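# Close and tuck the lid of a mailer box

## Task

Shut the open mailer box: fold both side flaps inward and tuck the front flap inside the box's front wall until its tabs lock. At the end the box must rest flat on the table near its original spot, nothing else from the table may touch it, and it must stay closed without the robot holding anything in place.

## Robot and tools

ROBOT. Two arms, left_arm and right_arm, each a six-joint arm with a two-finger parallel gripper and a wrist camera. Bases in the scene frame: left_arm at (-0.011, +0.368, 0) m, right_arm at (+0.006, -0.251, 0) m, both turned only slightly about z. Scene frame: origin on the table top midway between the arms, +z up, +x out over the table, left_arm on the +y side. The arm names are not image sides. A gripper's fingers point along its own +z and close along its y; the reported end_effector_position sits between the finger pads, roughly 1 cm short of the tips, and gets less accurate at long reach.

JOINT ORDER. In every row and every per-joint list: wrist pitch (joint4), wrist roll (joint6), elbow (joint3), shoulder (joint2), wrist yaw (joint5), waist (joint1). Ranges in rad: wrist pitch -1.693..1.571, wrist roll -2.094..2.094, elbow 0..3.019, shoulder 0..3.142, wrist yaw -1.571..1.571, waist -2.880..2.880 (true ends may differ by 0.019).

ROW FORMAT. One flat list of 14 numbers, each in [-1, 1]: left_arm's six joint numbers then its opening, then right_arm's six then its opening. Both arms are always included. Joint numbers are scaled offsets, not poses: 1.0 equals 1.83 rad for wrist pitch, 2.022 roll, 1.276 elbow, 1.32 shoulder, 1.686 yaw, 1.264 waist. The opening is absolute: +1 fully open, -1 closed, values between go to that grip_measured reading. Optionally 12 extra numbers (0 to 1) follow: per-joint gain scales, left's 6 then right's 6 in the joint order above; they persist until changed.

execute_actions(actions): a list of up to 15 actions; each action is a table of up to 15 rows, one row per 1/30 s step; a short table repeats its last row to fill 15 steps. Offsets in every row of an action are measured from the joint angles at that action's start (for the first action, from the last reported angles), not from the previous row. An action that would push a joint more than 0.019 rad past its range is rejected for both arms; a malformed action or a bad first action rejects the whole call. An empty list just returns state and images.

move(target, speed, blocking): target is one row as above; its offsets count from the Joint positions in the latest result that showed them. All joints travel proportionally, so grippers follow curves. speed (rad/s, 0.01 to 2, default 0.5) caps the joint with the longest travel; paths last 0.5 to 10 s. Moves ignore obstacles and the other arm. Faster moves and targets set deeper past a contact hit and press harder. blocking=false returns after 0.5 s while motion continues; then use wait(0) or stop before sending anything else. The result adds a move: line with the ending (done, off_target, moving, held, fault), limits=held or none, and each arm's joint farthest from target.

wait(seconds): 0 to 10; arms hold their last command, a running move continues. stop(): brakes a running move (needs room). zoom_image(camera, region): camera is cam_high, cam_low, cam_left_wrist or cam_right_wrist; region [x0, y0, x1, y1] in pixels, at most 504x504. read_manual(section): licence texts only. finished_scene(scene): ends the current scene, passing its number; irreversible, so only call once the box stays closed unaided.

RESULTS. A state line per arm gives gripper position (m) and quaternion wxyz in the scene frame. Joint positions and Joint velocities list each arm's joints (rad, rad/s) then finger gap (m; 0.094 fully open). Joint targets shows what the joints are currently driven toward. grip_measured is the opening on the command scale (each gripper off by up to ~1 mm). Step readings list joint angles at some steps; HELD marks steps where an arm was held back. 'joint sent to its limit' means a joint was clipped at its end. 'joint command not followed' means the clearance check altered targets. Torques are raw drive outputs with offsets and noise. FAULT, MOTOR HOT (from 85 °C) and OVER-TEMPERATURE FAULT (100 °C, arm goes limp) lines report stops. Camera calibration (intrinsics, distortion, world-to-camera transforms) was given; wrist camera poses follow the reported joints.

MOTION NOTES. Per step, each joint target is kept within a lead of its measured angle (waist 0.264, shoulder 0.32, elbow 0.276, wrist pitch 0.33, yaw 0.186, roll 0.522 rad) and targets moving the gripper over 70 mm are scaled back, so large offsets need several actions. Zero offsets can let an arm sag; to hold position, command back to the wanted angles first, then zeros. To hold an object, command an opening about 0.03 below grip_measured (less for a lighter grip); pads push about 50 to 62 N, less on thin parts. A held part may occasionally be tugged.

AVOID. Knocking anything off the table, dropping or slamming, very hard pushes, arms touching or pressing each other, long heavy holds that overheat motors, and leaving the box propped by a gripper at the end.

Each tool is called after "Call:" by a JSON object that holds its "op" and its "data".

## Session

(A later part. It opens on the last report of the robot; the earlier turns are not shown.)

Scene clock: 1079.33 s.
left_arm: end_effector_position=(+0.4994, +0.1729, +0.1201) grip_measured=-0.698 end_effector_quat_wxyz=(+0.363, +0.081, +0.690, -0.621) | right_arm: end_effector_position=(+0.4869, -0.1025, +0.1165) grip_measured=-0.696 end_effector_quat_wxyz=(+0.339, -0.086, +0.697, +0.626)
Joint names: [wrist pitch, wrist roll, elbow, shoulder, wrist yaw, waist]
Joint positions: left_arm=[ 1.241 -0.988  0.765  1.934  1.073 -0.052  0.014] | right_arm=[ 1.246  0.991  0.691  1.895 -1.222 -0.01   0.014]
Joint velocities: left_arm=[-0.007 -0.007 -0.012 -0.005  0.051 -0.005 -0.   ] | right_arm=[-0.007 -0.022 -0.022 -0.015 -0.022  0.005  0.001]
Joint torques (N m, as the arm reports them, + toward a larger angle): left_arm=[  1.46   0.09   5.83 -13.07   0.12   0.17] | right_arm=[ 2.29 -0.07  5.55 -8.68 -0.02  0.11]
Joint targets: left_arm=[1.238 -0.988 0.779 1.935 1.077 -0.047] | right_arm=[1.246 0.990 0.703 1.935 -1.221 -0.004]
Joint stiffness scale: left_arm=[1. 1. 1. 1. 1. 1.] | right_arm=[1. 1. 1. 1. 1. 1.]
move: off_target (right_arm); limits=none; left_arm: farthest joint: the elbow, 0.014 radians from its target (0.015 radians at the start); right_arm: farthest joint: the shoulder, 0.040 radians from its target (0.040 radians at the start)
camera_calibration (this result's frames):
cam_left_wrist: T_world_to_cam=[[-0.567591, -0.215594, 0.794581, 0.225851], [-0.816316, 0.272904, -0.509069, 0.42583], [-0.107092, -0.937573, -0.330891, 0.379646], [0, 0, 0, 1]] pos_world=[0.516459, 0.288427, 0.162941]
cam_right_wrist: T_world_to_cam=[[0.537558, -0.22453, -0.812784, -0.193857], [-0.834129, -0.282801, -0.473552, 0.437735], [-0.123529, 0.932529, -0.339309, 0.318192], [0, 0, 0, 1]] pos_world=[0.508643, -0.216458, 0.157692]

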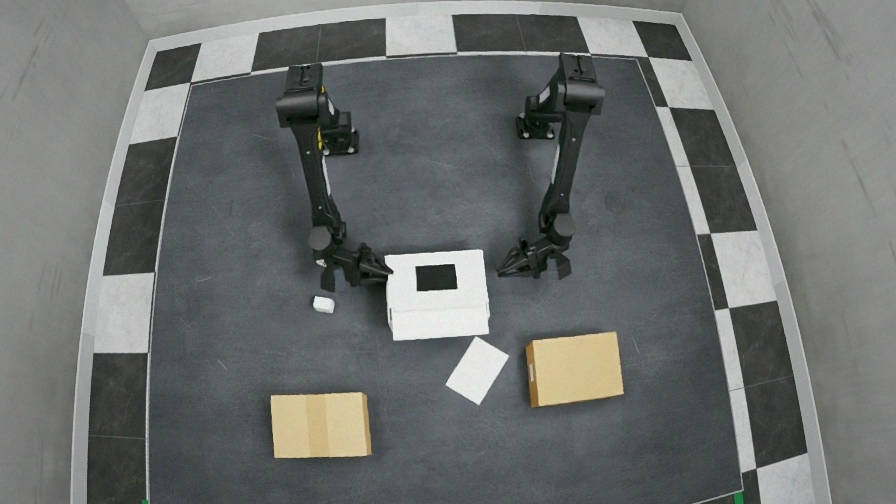

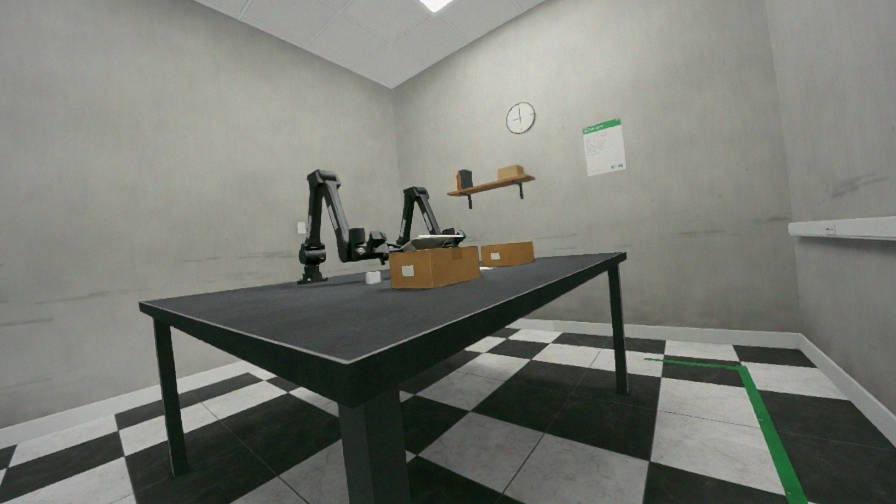

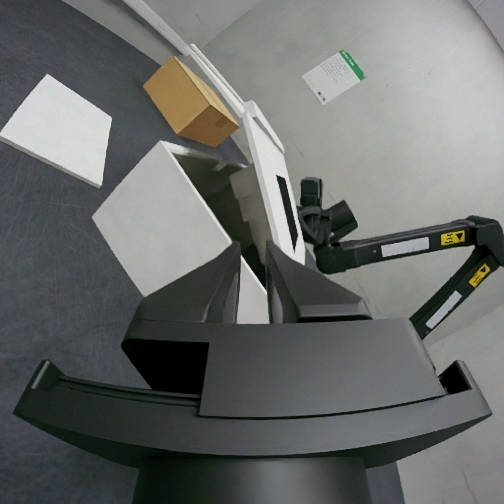

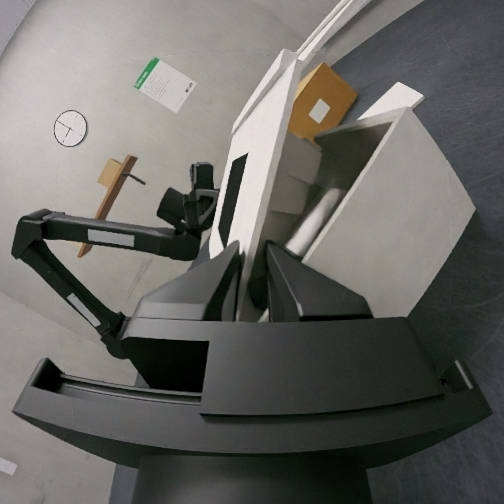

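Call:
{"op": "move", "data": {"target": [-0.35,0,0.58,0.125,0.198,0.05,-1,-0.018,0,0.01,-0.03,0,0.005,-0.7], "speed": 0.3}}

Call:
{"op": "move", "data": {"target": [0,0,0.02,0,0,-0.115,-1,0,0,0.01,0,0,0.005,-0.7], "speed": 0.15}}

Scene clock: 1112.17 s.
left_arm: end_effector_position=(+0.6638, +0.1795, +0.2099) grip_measured=-0.991 end_effector_quat_wxyz=(+0.249, +0.154, +0.690, -0.662) | right_arm: end_effector_position=(+0.4869, -0.1024, +0.1261) grip_measured=-0.698 end_effector_quat_wxyz=(+0.341, -0.088, +0.696, +0.626)
Joint names: [wrist pitch, wrist roll, elbow, shoulder, wrist yaw, waist]
Joint positions: left_arm=[ 0.607 -0.988  1.463  2.074  1.402  0.005  0.   ] | right_arm=[ 1.225  0.991  0.691  1.868 -1.224 -0.01   0.014]
Joint velocities: left_arm=[ 0.017 -0.037 -0.012  0.015  0.007 -0.015 -0.001] | right_arm=[ 0.002  0.051 -0.002 -0.005  0.007  0.005 -0.001]
Joint torques (N m, as the arm reports them, + toward a larger angle): left_arm=[  1.17   0.1   11.68 -16.79   0.17   0.29] | right_arm=[  1.57  -0.09   5.64 -12.12   0.01   0.42]
Joint targets: left_arm=[0.601 -0.988 1.505 2.099 1.407 0.011] | right_arm=[1.213 0.991 0.704 1.856 -1.222 -0.004]
Joint stiffness scale: left_arm=[1. 1. 1. 1. 1. 1.] | right_arm=[1. 1. 1. 1. 1. 1.]
move: off_target (left_arm); limits=none; left_arm: farthest joint: the elbow, 0.042 radians from its target (0.740 radians at the start); right_arm: farthest joint: the elbow, 0.013 radians from its target (0.013 radians at the start)
camera_calibration (this result's frames):
cam_left_wrist: T_world_to_cam=[[-0.545609, -0.0757659, 0.834608, 0.20112], [-0.747319, 0.49467, -0.443639, 0.504509], [-0.379243, -0.865772, -0.326518, 0.60001], [0, 0, 0, 1]] pos_world=[0.714312, 0.285145, 0.251877]
cam_right_wrist: T_world_to_cam=[[0.542624, -0.223689, -0.809643, -0.188848], [-0.830868, -0.284498, -0.478247, 0.441201], [-0.123363, 0.932215, -0.340232, 0.321357], [0, 0, 0, 1]] pos_world=[0.508697, -0.216297, 0.167439]

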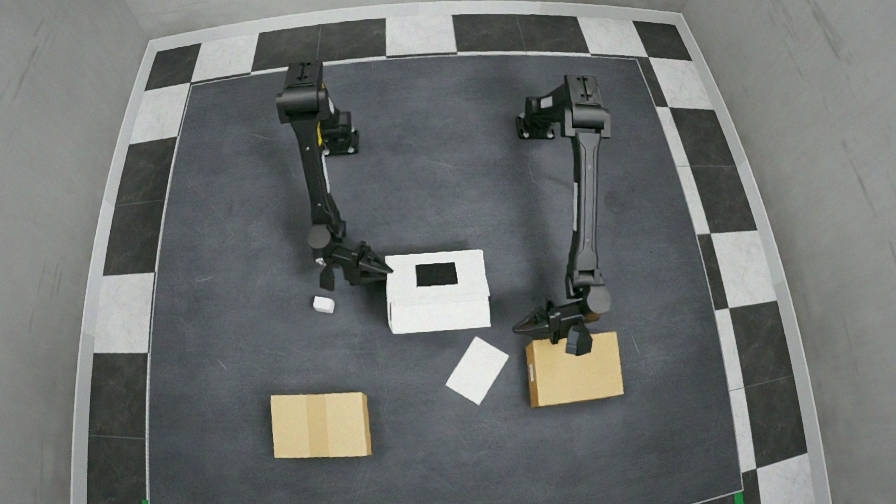

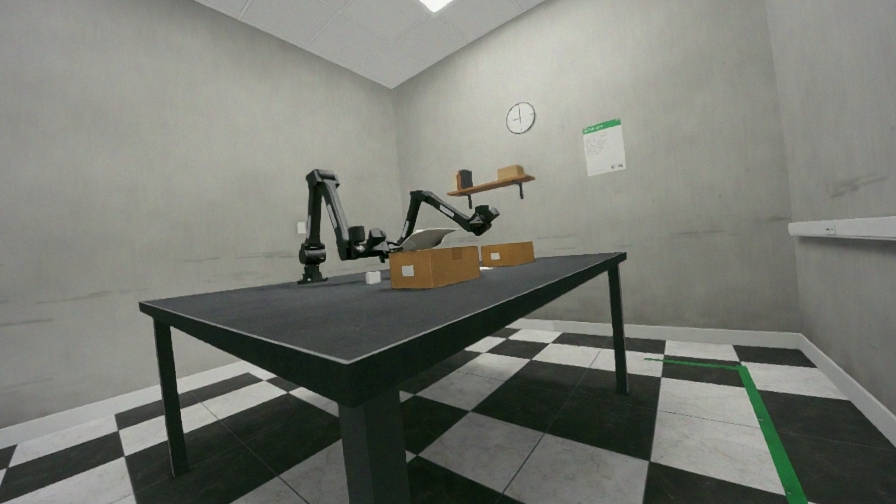

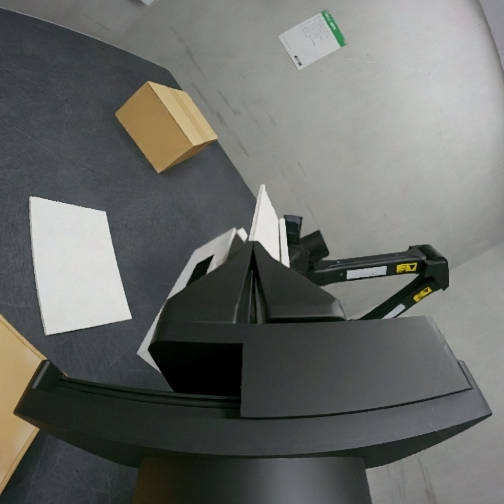

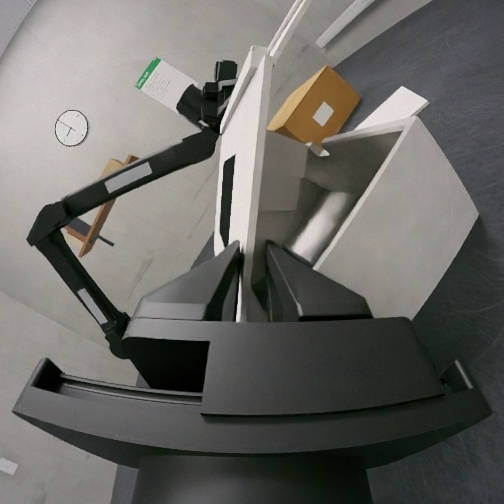

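Scene clock: 1113.53 s.
left_arm: end_effector_position=(+0.6288, +0.0833, +0.2093) grip_measured=-0.991 end_effector_quat_wxyz=(+0.199, +0.203, +0.678, -0.678) | right_arm: end_effector_position=(+0.4868, -0.1024, +0.1260) grip_measured=-0.698 end_effector_quat_wxyz=(+0.341, -0.088, +0.696, +0.626)
Joint names: [wrist pitch, wrist roll, elbow, shoulder, wrist yaw, waist]
Joint positions: left_arm=[ 0.607 -0.988  1.461  2.074  1.402 -0.141  0.   ] | right_arm=[ 1.225  0.991  0.691  1.868 -1.224 -0.01   0.014]
Joint velocities: left_arm=[ 0.007  0.007  0.007 -0.034  0.037 -0.005  0.001] | right_arm=[-0.012  0.007  0.002 -0.005 -0.066 -0.015  0.   ]
Joint torques (N m, as the arm reports them, + toward a larger angle): left_arm=[  1.43   0.1   10.39 -18.46  -0.02  -0.21] | right_arm=[  2.22  -0.09   5.92 -11.15  -0.04   0.19]
Joint targets: left_arm=[0.607 -0.988 1.489 2.074 1.402 -0.141] | right_arm=[1.225 0.991 0.704 1.868 -1.224 -0.004]
Joint stiffness scale: left_arm=[1. 1. 1. 1. 1. 1.] | right_arm=[1. 1. 1. 1. 1. 1.]
move: off_target (left_arm); limits=none; left_arm: farthest joint: the elbow, 0.027 radians from its target (0.026 radians at the start); right_arm: farthest joint: the elbow, 0.013 radians from its target (0.013 radians at the start)
camera_calibration (this result's frames):
cam_left_wrist: T_world_to_cam=[[-0.549571, 0.0042541, 0.835436, 0.17093], [-0.668006, 0.598316, -0.442478, 0.466915], [-0.501737, -0.801249, -0.325975, 0.574805], [0, 0, 0, 1]] pos_world=[0.694241, 0.180472, 0.25117]
cam_right_wrist: T_world_to_cam=[[0.542315, -0.223681, -0.809853, -0.188685], [-0.83105, -0.284493, -0.477933, 0.441091], [-0.123493, 0.932218, -0.340175, 0.321358], [0, 0, 0, 1]] pos_world=[0.508581, -0.216294, 0.167323]

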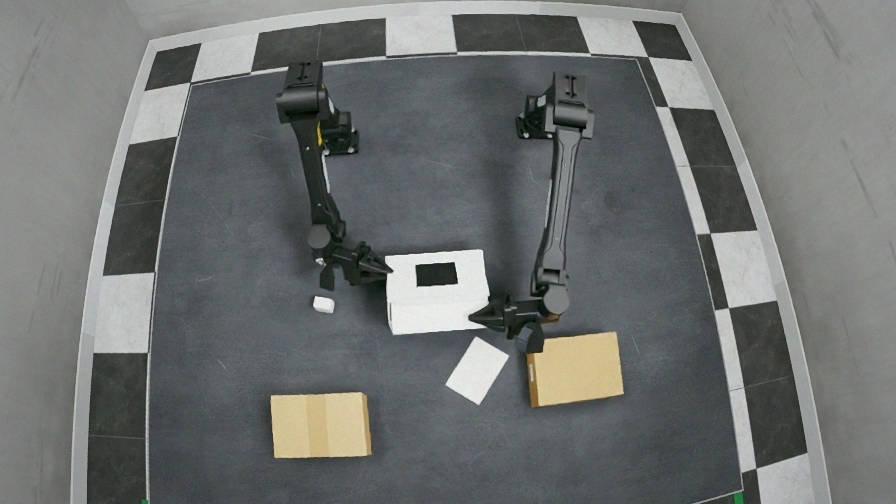

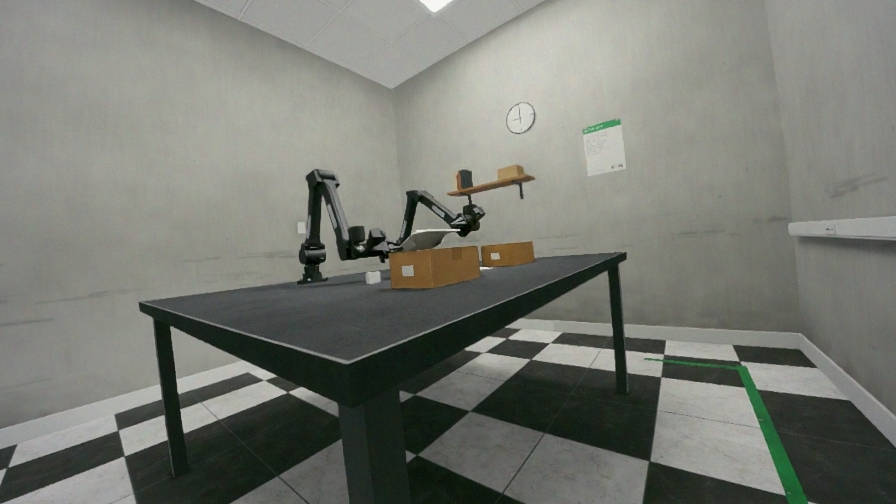

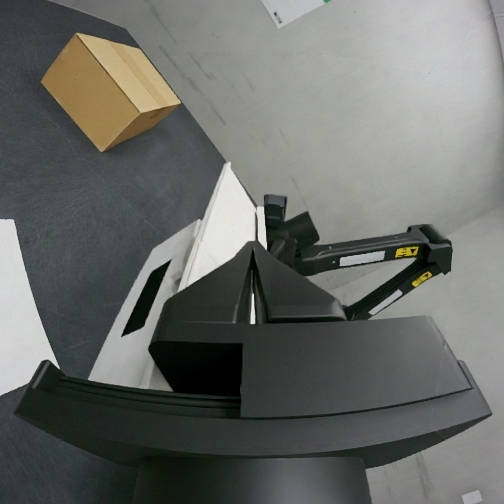

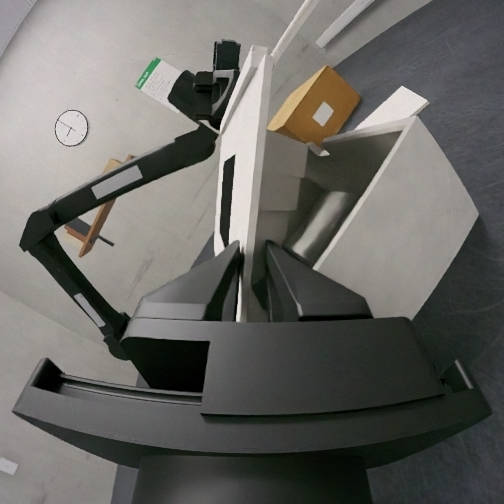

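Call:
{"op": "move", "data": {"target": [0,0.46,0.02,0,0,0,-1,0,0,0.01,0,0,0.005,-0.7], "speed": 0.5}}

Call:
{"op": "move", "data": {"target": [0.06,0,0.02,0.09,0,0,-1,0,0,0.01,0,0,0.005,-0.7], "speed": 0.07}}

Scene clock: 1134.67 s.
left_arm: end_effector_position=(+0.6282, +0.0834, +0.2082) grip_measured=-0.991 end_effector_quat_wxyz=(+0.478, +0.481, +0.519, -0.521) | right_arm: end_effector_position=(+0.4868, -0.1024, +0.1260) grip_measured=-0.698 end_effector_quat_wxyz=(+0.341, -0.088, +0.696, +0.626)
Joint names: [wrist pitch, wrist roll, elbow, shoulder, wrist yaw, waist]
Joint positions: left_arm=[ 0.607 -0.073  1.459  2.074  1.402 -0.141  0.   ] | right_arm=[ 1.225  0.991  0.691  1.868 -1.224 -0.01   0.014]
Joint velocities: left_arm=[-0.002 -0.081 -0.002  0.015  0.022 -0.015 -0.   ] | right_arm=[-0.017 -0.051 -0.022  0.005 -0.022 -0.005  0.001]
Joint torques (N m, as the arm reports them, + toward a larger angle): left_arm=[  1.37   0.19  10.4  -18.54  -0.02  -0.11] | right_arm=[  2.2   -0.09   5.8  -11.33  -0.04   0.4 ]
Joint targets: left_arm=[0.607 -0.058 1.487 2.074 1.402 -0.141] | right_arm=[1.225 0.991 0.703 1.868 -1.224 -0.004]
Joint stiffness scale: left_arm=[1. 1. 1. 1. 1. 1.] | right_arm=[1. 1. 1. 1. 1. 1.]
move: off_target (left_arm); limits=none; left_arm: farthest joint: the elbow, 0.028 radians from its target (0.025 radians at the start); right_arm: farthest joint: the elbow, 0.013 radians from its target (0.013 radians at the start)
camera_calibration (this result's frames):
cam_left_wrist: T_world_to_cam=[[-0.997027, 0.00723406, 0.0767081, 0.610333], [-0.0573039, 0.595897, -0.801014, 0.157172], [-0.0515047, -0.803028, -0.593711, 0.347282], [0, 0, 0, 1]] pos_world=[0.635411, 0.180803, 0.285264]
cam_right_wrist: T_world_to_cam=[[0.542315, -0.223681, -0.809853, -0.188685], [-0.83105, -0.284493, -0.477933, 0.441091], [-0.123493, 0.932218, -0.340175, 0.321358], [0, 0, 0, 1]] pos_world=[0.508581, -0.216294, 0.167323]

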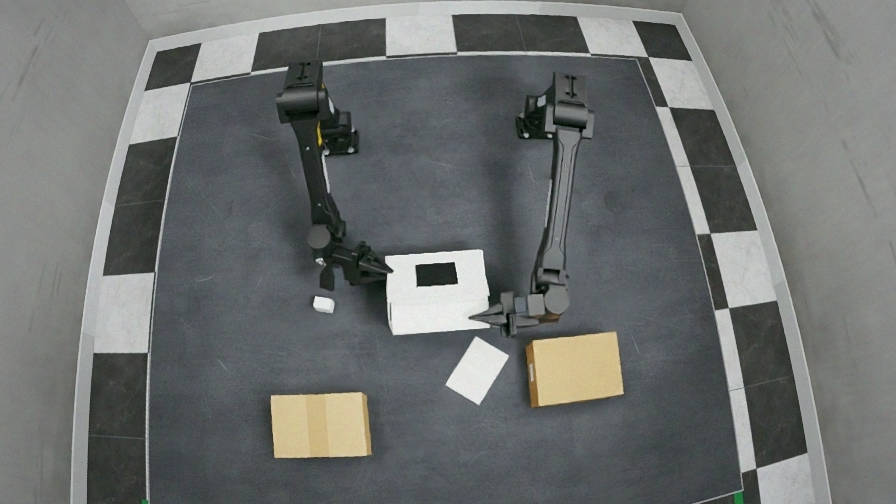

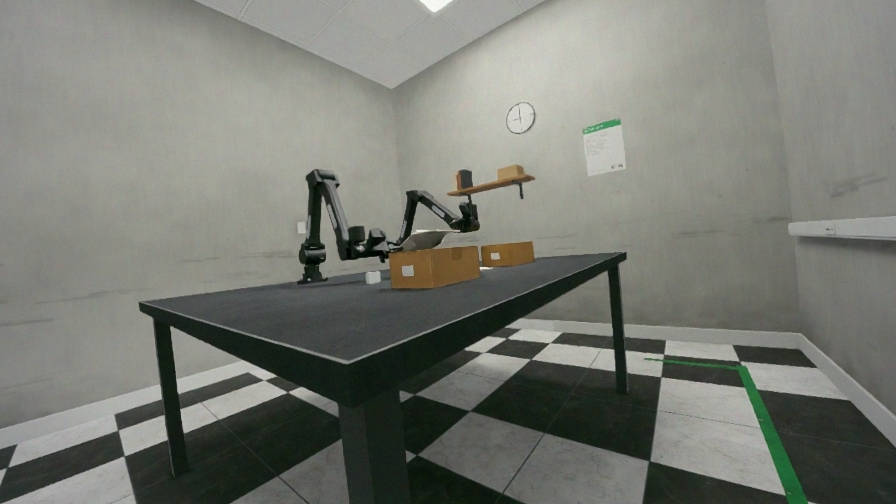

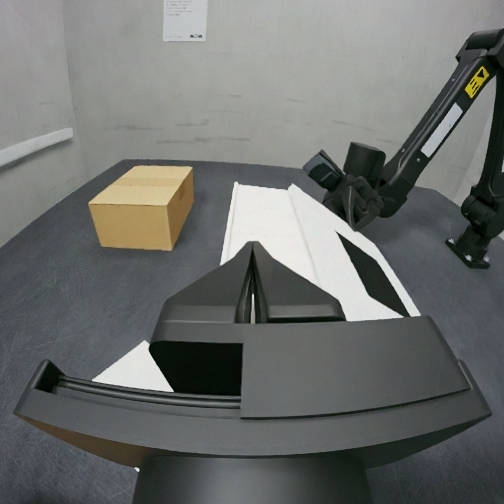

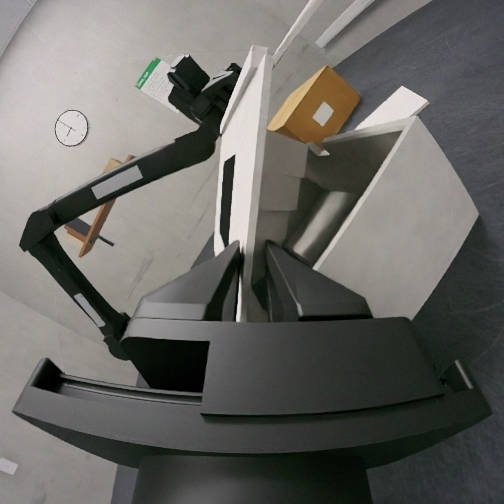

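Scene clock: 1136.73 s.
left_arm: end_effector_position=(+0.6326, +0.0827, +0.1553) grip_measured=-0.991 end_effector_quat_wxyz=(+0.477, +0.481, +0.519, -0.521) | right_arm: end_effector_position=(+0.4868, -0.1024, +0.1260) grip_measured=-0.698 end_effector_quat_wxyz=(+0.341, -0.088, +0.696, +0.626)
Joint names: [wrist pitch, wrist roll, elbow, shoulder, wrist yaw, waist]
Joint positions: left_arm=[ 0.702 -0.073  1.457  2.167  1.402 -0.141  0.   ] | right_arm=[ 1.225  0.991  0.691  1.868 -1.224 -0.01   0.014]
Joint velocities: left_arm=[-0.017 -0.11   0.007 -0.015 -0.007 -0.005  0.   ] | right_arm=[ 0.002 -0.022 -0.002 -0.005  0.022 -0.005 -0.   ]
Joint torques (N m, as the arm reports them, + toward a larger angle): left_arm=[  2.     0.02   9.83 -16.9   -0.02  -0.14] | right_arm=[  2.12  -0.08   5.77 -11.27  -0.06   0.22]
Joint targets: left_arm=[0.716 -0.073 1.484 2.192 1.402 -0.141] | right_arm=[1.225 0.991 0.703 1.868 -1.224 -0.004]
Joint stiffness scale: left_arm=[1. 1. 1. 1. 1. 1.] | right_arm=[1. 1. 1. 1. 1. 1.]
move: off_target (left_arm); limits=none; left_arm: farthest joint: the elbow, 0.028 radians from its target (0.026 radians at the start); right_arm: farthest joint: the elbow, 0.013 radians from its target (0.013 radians at the start)
camera_calibration (this result's frames):
cam_left_wrist: T_world_to_cam=[[-0.996969, 0.0072239, 0.0774583, 0.618623], [-0.0579058, 0.596003, -0.800892, 0.115864], [-0.0519509, -0.80295, -0.593778, 0.315769], [0, 0, 0, 1]] pos_world=[0.639862, 0.180023, 0.232374]
cam_right_wrist: T_world_to_cam=[[0.542315, -0.223681, -0.809853, -0.188685], [-0.83105, -0.284493, -0.477933, 0.441091], [-0.123493, 0.932218, -0.340175, 0.321358], [0, 0, 0, 1]] pos_world=[0.508581, -0.216294, 0.167323]

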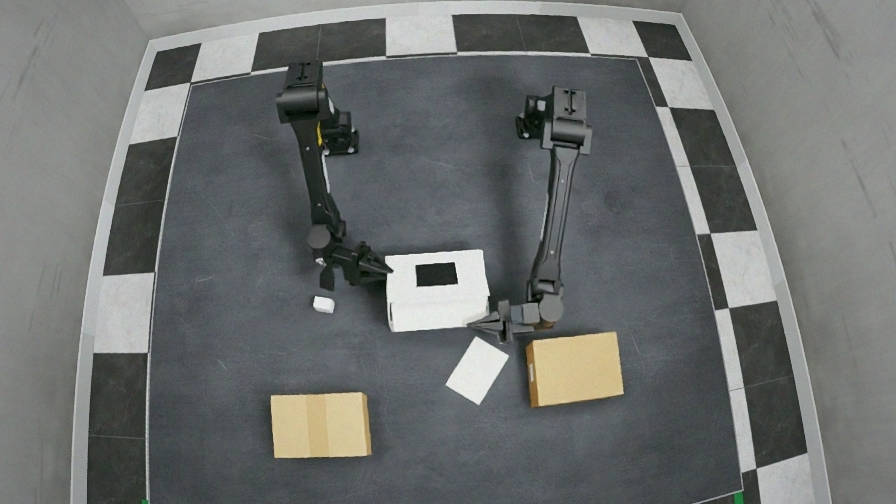

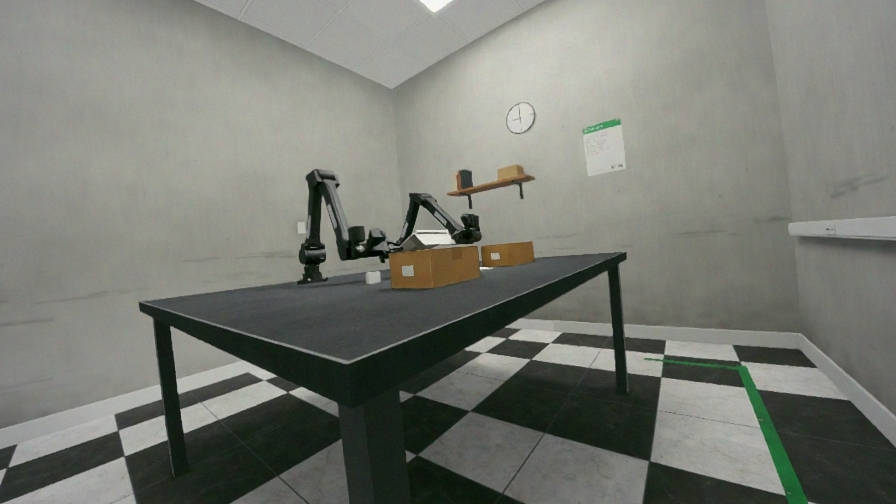

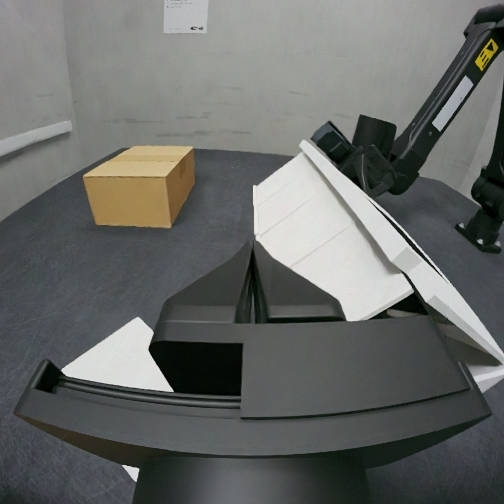

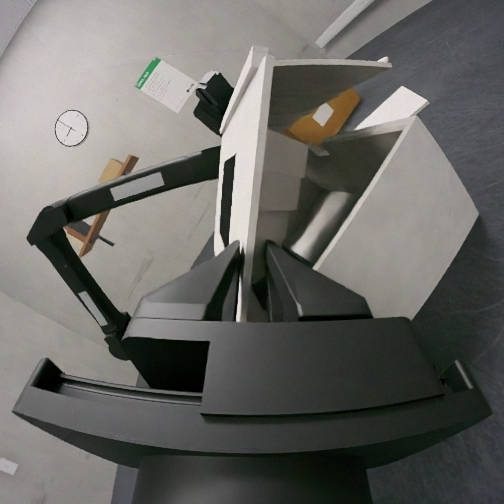

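Call:
{"op": "move", "data": {"target": [0.058,0,-0.105,-0.045,0,0,-1,0,0,0.01,0,0,0.005,-0.7], "speed": 0.07}}

Scene clock: 1145.57 s.
left_arm: end_effector_position=(+0.5986, +0.0897, +0.1297) grip_measured=-0.991 end_effector_quat_wxyz=(+0.473, +0.477, +0.524, -0.524) | right_arm: end_effector_position=(+0.4868, -0.1024, +0.1260) grip_measured=-0.698 end_effector_quat_wxyz=(+0.341, -0.088, +0.696, +0.626)
Joint names: [wrist pitch, wrist roll, elbow, shoulder, wrist yaw, waist]
Joint positions: left_arm=[ 0.794 -0.073  1.326  2.145  1.402 -0.14   0.   ] | right_arm=[ 1.225  0.991  0.691  1.868 -1.224 -0.01   0.014]
Joint velocities: left_arm=[-0.007 -0.022  0.002  0.005  0.007 -0.005  0.001] | right_arm=[ 0.002  0.007  0.017  0.005 -0.051 -0.005 -0.001]
Joint torques (N m, as the arm reports them, + toward a larger angle): left_arm=[  2.     0.03   6.63 -20.95   0.    -0.27] | right_arm=[  2.08  -0.06   5.96 -11.74  -0.05   0.21]
Joint targets: left_arm=[0.808 -0.073 1.323 2.108 1.402 -0.141] | right_arm=[1.225 0.991 0.703 1.868 -1.224 -0.004]
Joint stiffness scale: left_arm=[1. 1. 1. 1. 1. 1.] | right_arm=[1. 1. 1. 1. 1. 1.]
move: off_target (left_arm); limits=none; left_arm: farthest joint: the shoulder, 0.037 radians from its target (0.060 radians at the start); right_arm: farthest joint: the elbow, 0.013 radians from its target (0.013 radians at the start)
camera_calibration (this result's frames):
cam_left_wrist: T_world_to_cam=[[-0.995634, 0.00508787, 0.0931993, 0.583991], [-0.0716634, 0.598088, -0.79822, 0.0969255], [-0.0598026, -0.801414, -0.595113, 0.30914], [0, 0, 0, 1]] pos_world=[0.606875, 0.186808, 0.206913]
cam_right_wrist: T_world_to_cam=[[0.542315, -0.223681, -0.809853, -0.188685], [-0.83105, -0.284493, -0.477933, 0.441091], [-0.123493, 0.932218, -0.340175, 0.321358], [0, 0, 0, 1]] pos_world=[0.508581, -0.216294, 0.167323]

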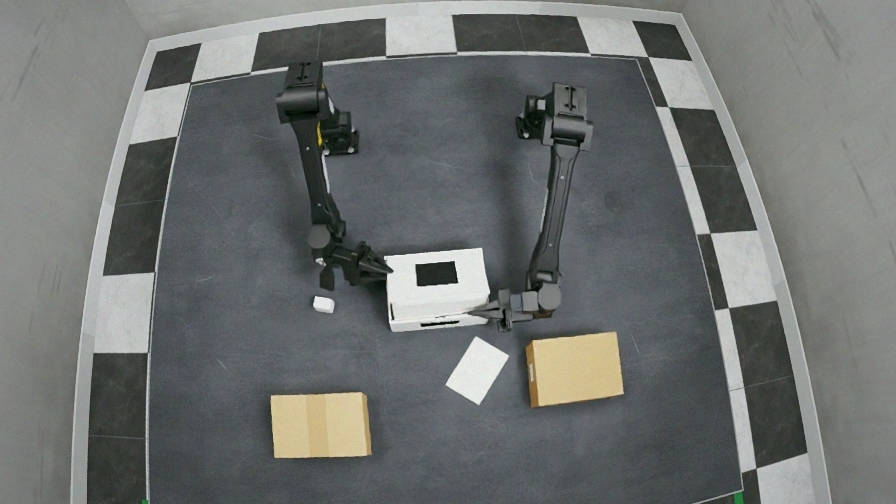

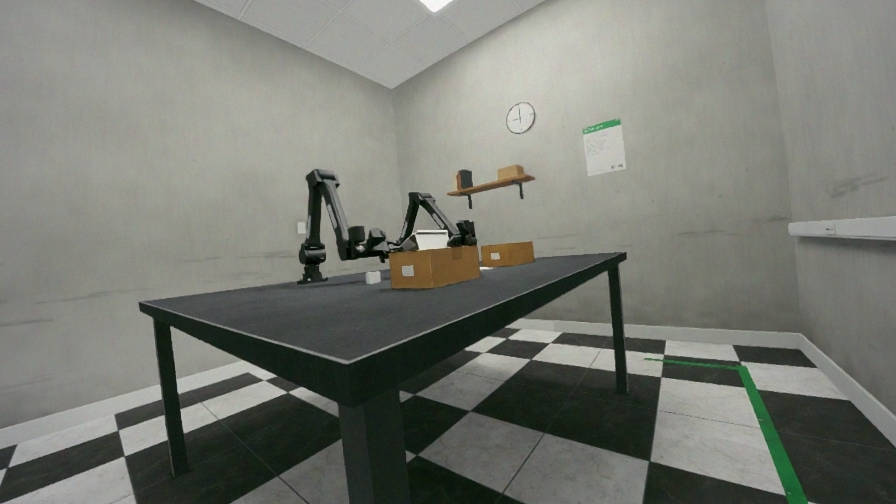

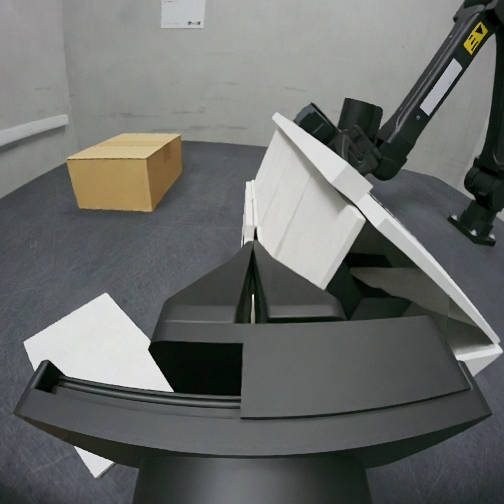

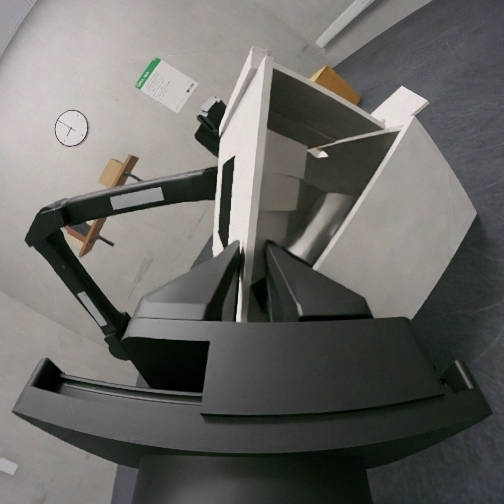

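Call:
{"op": "move", "data": {"target": [0.02,0,-0.045,-0.052,0,0,-1,0,0,0.01,0,0,0.005,-0.7], "speed": 0.06}}

Call:
{"op": "move", "data": {"target": [0,0,0,-0.025,0,0,-1,0.02,0,0.01,0.055,0,0.005,-0.7], "speed": 0.05}}

Call:
{"op": "zoom_image", "data": {"camera": "cam_high", "region": [340,230,540,350]}}

Scene clock: 1159.03 s.
left_arm: end_effector_position=(+0.5842, +0.0949, +0.1301) grip_measured=-0.991 end_effector_quat_wxyz=(+0.473, +0.474, +0.527, -0.523) | right_arm: end_effector_position=(+0.4868, -0.1024, +0.1260) grip_measured=-0.698 end_effector_quat_wxyz=(+0.341, -0.088, +0.696, +0.626)
Joint names: [wrist pitch, wrist roll, elbow, shoulder, wrist yaw, waist]
Joint positions: left_arm=[ 0.816 -0.073  1.269  2.115  1.401 -0.136  0.   ] | right_arm=[ 1.225  0.991  0.691  1.868 -1.224 -0.01   0.014]
Joint velocities: left_arm=[ 0.002  0.007  0.002 -0.005 -0.051 -0.005 -0.   ] | right_arm=[ 0.007  0.037 -0.012 -0.015  0.007  0.005  0.001]
Joint torques (N m, as the arm reports them, + toward a larger angle): left_arm=[  2.04   0.03   6.61 -20.57   0.04  -0.51] | right_arm=[  2.26  -0.09   5.97 -11.68  -0.05   0.03]
Joint targets: left_arm=[0.831 -0.073 1.268 2.076 1.402 -0.140] | right_arm=[1.225 0.991 0.703 1.868 -1.224 -0.004]
Joint stiffness scale: left_arm=[1. 1. 1. 1. 1. 1.] | right_arm=[1. 1. 1. 1. 1. 1.]
move: off_target (left_arm); limits=none; left_arm: farthest joint: the shoulder, 0.039 radians from its target (0.069 radians at the start); right_arm: farthest joint: the elbow, 0.013 radians from its target (0.013 radians at the start)
camera_calibration (this result's frames):
cam_left_wrist: T_world_to_cam=[[-0.995217, -0.00030483, 0.097687, 0.569325], [-0.0784532, 0.59833, -0.7974, 0.0969705], [-0.058206, -0.80125, -0.595492, 0.311837], [0, 0, 0, 1]] pos_world=[0.59236, 0.192013, 0.207405]
cam_right_wrist: T_world_to_cam=[[0.542315, -0.223681, -0.809853, -0.188685], [-0.83105, -0.284493, -0.477933, 0.441091], [-0.123493, 0.932218, -0.340175, 0.321358], [0, 0, 0, 1]] pos_world=[0.508581, -0.216294, 0.167323]

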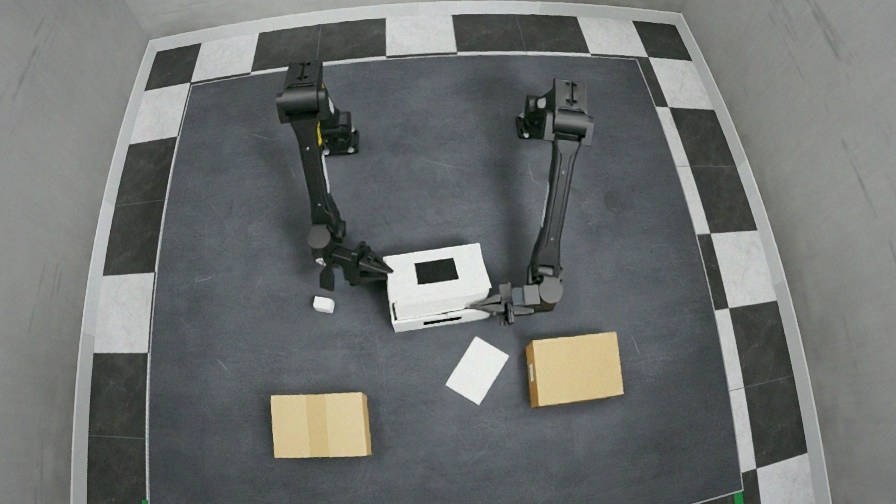

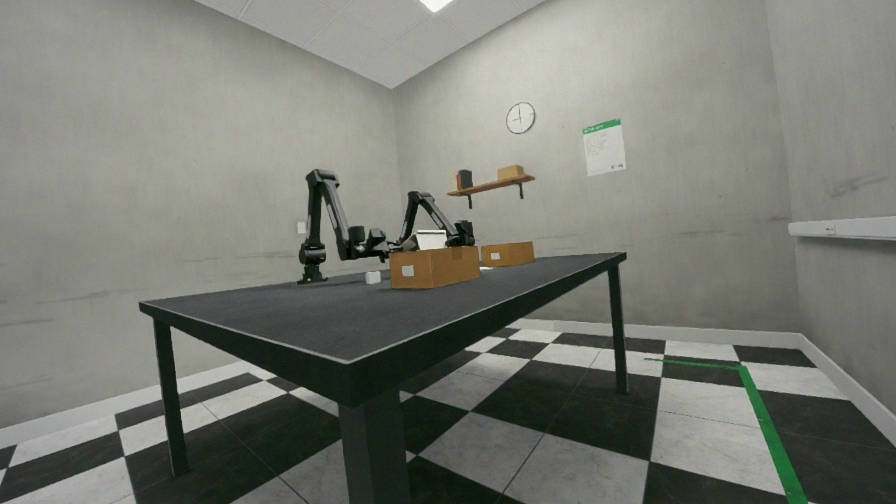

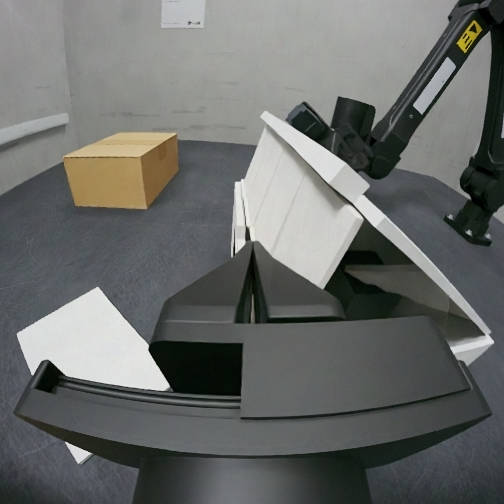

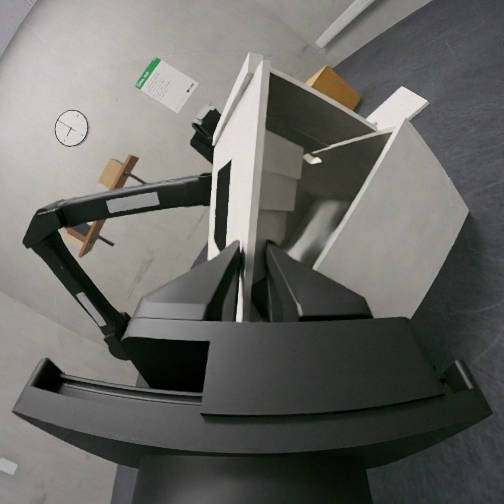

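Scene clock: 1160.73 s.
left_arm: end_effector_position=(+0.5842, +0.0949, +0.1301) grip_measured=-0.991 end_effector_quat_wxyz=(+0.473, +0.474, +0.527, -0.523) | right_arm: end_effector_position=(+0.4872, -0.1023, +0.1220) grip_measured=-0.698 end_effector_quat_wxyz=(+0.349, -0.097, +0.692, +0.625)
Joint names: [wrist pitch, wrist roll, elbow, shoulder, wrist yaw, waist]
Joint positions: left_arm=[ 0.816 -0.073  1.269  2.115  1.401 -0.136  0.   ] | right_arm=[ 1.27   0.991  0.694  1.892 -1.226 -0.01   0.014]
Joint velocities: left_arm=[ 0.007  0.037 -0.017  0.005 -0.007 -0.015 -0.   ] | right_arm=[ 0.002 -0.022  0.007 -0.015  0.022 -0.005 -0.002]
Joint torques (N m, as the arm reports them, + toward a larger angle): left_arm=[  1.37   0.03   6.73 -20.19  -0.01  -0.09] | right_arm=[ 1.84 -0.11  5.3  -8.19  0.05 -0.01]
Joint targets: left_arm=[0.816 -0.073 1.269 2.082 1.401 -0.136] | right_arm=[1.261 0.991 0.703 1.941 -1.224 -0.004]
Joint stiffness scale: left_arm=[1. 1. 1. 1. 1. 1.] | right_arm=[1. 1. 1. 1. 1. 1.]
move: off_target (left_arm, right_arm); limits=none; left_arm: farthest joint: the shoulder, 0.033 radians from its target (0.033 radians at the start); right_arm: farthest joint: the shoulder, 0.049 radians from its target (0.073 radians at the start)
camera_calibration (this result's frames):
cam_left_wrist: T_world_to_cam=[[-0.995217, -0.00030483, 0.097687, 0.569325], [-0.0784532, 0.59833, -0.7974, 0.0969705], [-0.058206, -0.80125, -0.595492, 0.311837], [0, 0, 0, 1]] pos_world=[0.59236, 0.192013, 0.207405]
cam_right_wrist: T_world_to_cam=[[0.562642, -0.223232, -0.795991, -0.203664], [-0.81841, -0.28643, -0.49816, 0.435629], [-0.11679, 0.931732, -0.343853, 0.317079], [0, 0, 0, 1]] pos_world=[0.508145, -0.21612, 0.163927]

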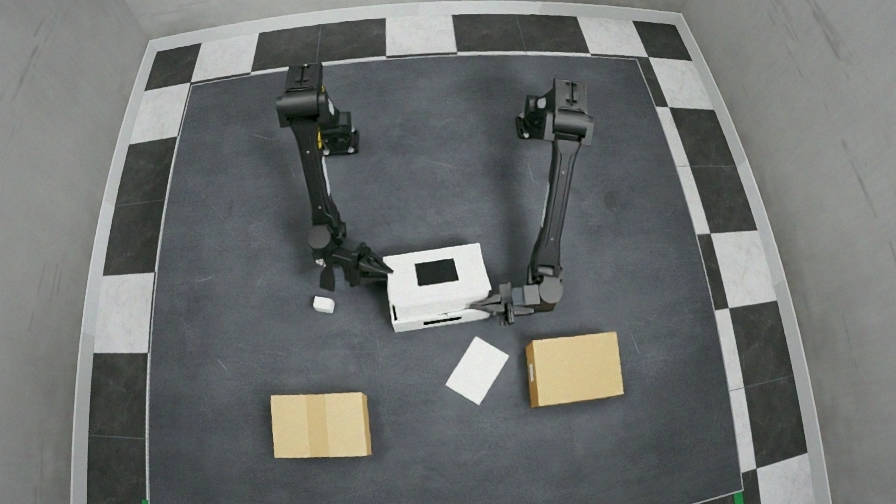

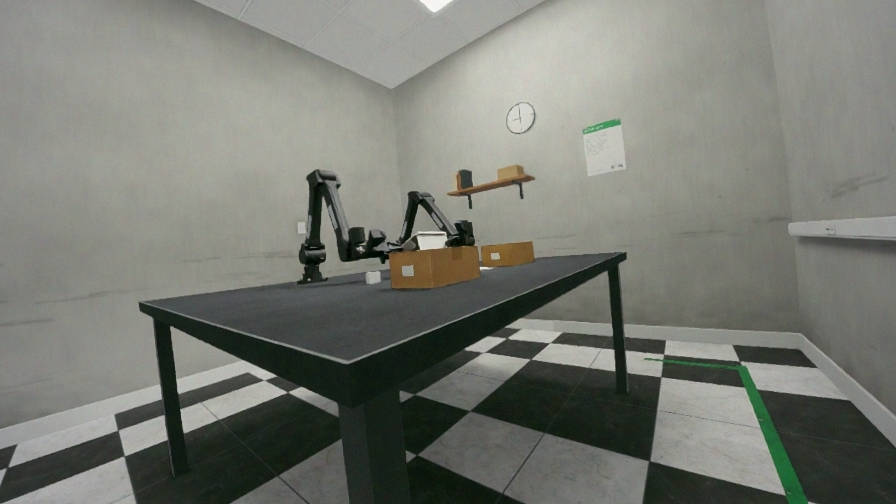

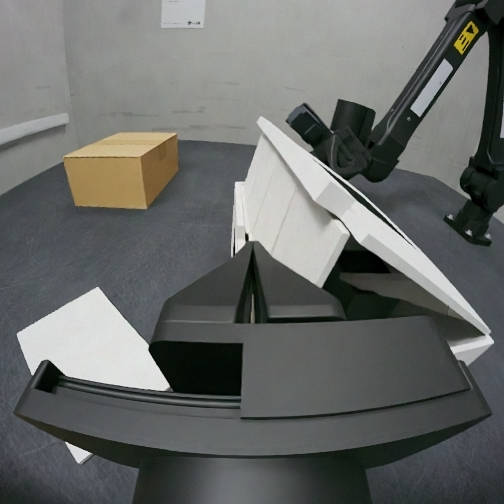

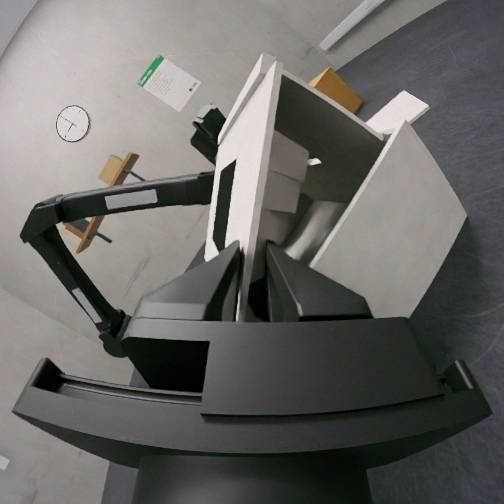

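Region (340, 230, 540, 350) of cam_high's 896x504 image, scaled by 2.520, with more detail than that image has; it fills the top 302 rows of this view, and the rest is white.

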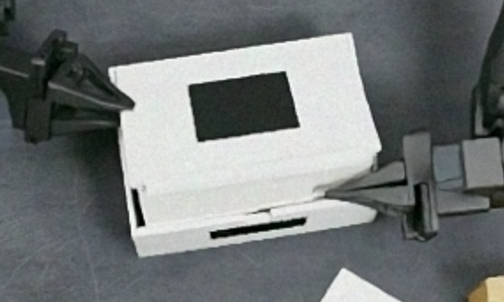

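Call:
{"op": "move", "data": {"target": [0,0,0,-0.025,0,0,-1,0,0.08,0.01,0.06,0,0,-0.84], "speed": 0.08}}

Call:
{"op": "zoom_image", "data": {"camera": "cam_high", "region": [340,230,540,350]}}

Scene clock: 1170.97 s.
left_arm: end_effector_position=(+0.5840, +0.0949, +0.1299) grip_measured=-0.991 end_effector_quat_wxyz=(+0.473, +0.474, +0.527, -0.523) | right_arm: end_effector_position=(+0.4898, -0.1022, +0.1148) grip_measured=-0.834 end_effector_quat_wxyz=(+0.293, -0.038, +0.698, +0.652)
Joint names: [wrist pitch, wrist roll, elbow, shoulder, wrist yaw, waist]
Joint positions: left_arm=[ 0.816 -0.073  1.269  2.115  1.401 -0.136  0.   ] | right_arm=[ 1.28   1.158  0.704  1.916 -1.229 -0.01   0.008]
Joint velocities: left_arm=[-0.002 -0.007 -0.012  0.005  0.007 -0.005 -0.   ] | right_arm=[ 0.022  0.007  0.002 -0.024 -0.066 -0.015 -0.001]
Joint torques (N m, as the arm reports them, + toward a larger angle): left_arm=[  1.36   0.02   6.79 -20.08  -0.01  -0.09] | right_arm=[ 1.75 -0.15  4.69 -7.47  0.03 -0.65]
Joint targets: left_arm=[0.816 -0.073 1.270 2.082 1.401 -0.136] | right_arm=[1.270 1.153 0.707 1.971 -1.226 -0.010]
Joint stiffness scale: left_arm=[1. 1. 1. 1. 1. 1.] | right_arm=[1. 1. 1. 1. 1. 1.]
move: off_target (left_arm, right_arm); limits=none; left_arm: farthest joint: the shoulder, 0.033 radians from its target (0.033 radians at the start); right_arm: farthest joint: the shoulder, 0.055 radians from its target (0.079 radians at the start)
camera_calibration (this result's frames):
cam_left_wrist: T_world_to_cam=[[-0.995143, -0.000317335, 0.0984356, 0.568996], [-0.079053, 0.598432, -0.797264, 0.0970376], [-0.058654, -0.801174, -0.59555, 0.311954], [0, 0, 0, 1]] pos_world=[0.592201, 0.19204, 0.20714]
cam_right_wrist: T_world_to_cam=[[0.428555, -0.169371, -0.887499, -0.129219], [-0.887019, -0.265717, -0.377613, 0.45609], [-0.171867, 0.949056, -0.26411, 0.33441], [0, 0, 0, 1]] pos_world=[0.517412, -0.218069, 0.145864]

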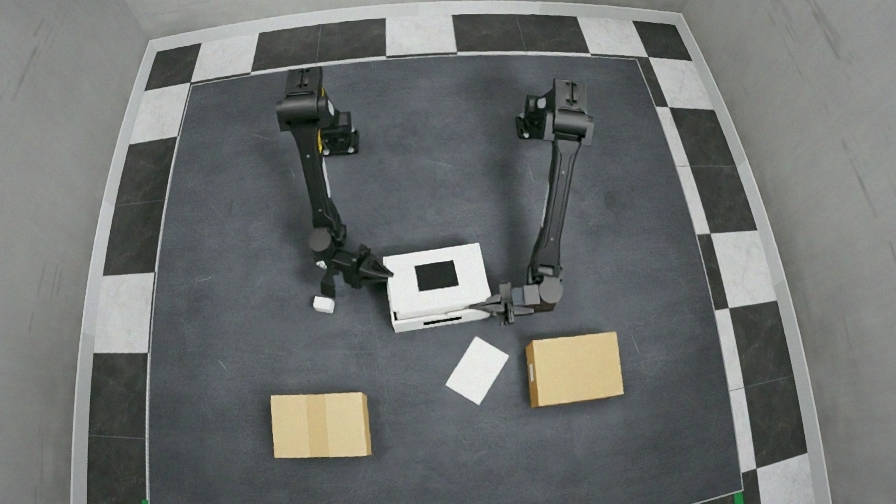

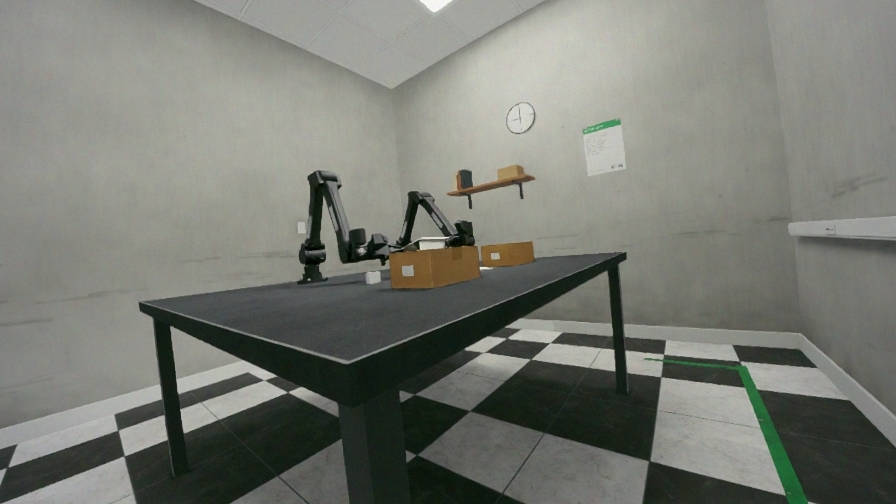

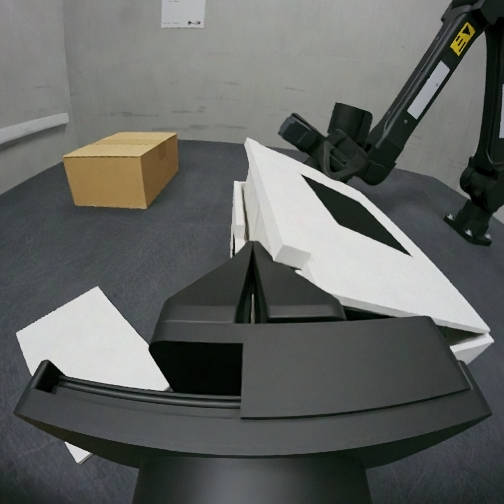

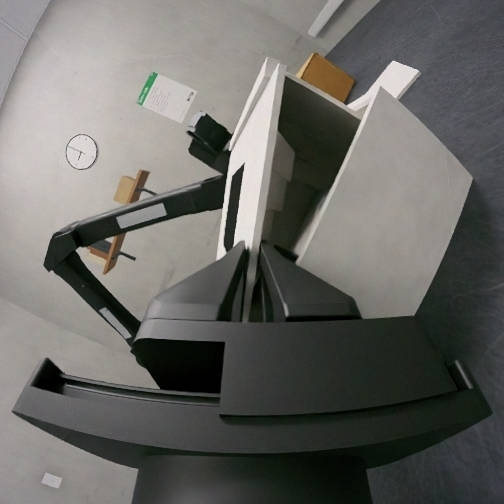

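Region (340, 230, 540, 350) of cam_high's 896x504 image, scaled by 2.520, with more detail than that image has; it fills the top 302 rows of this view, and the rest is white.

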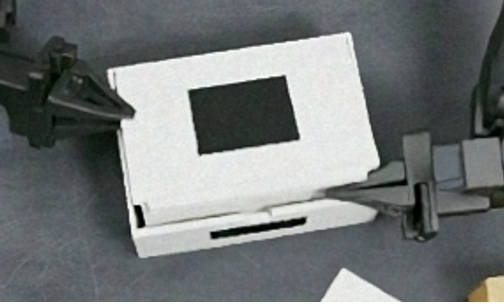

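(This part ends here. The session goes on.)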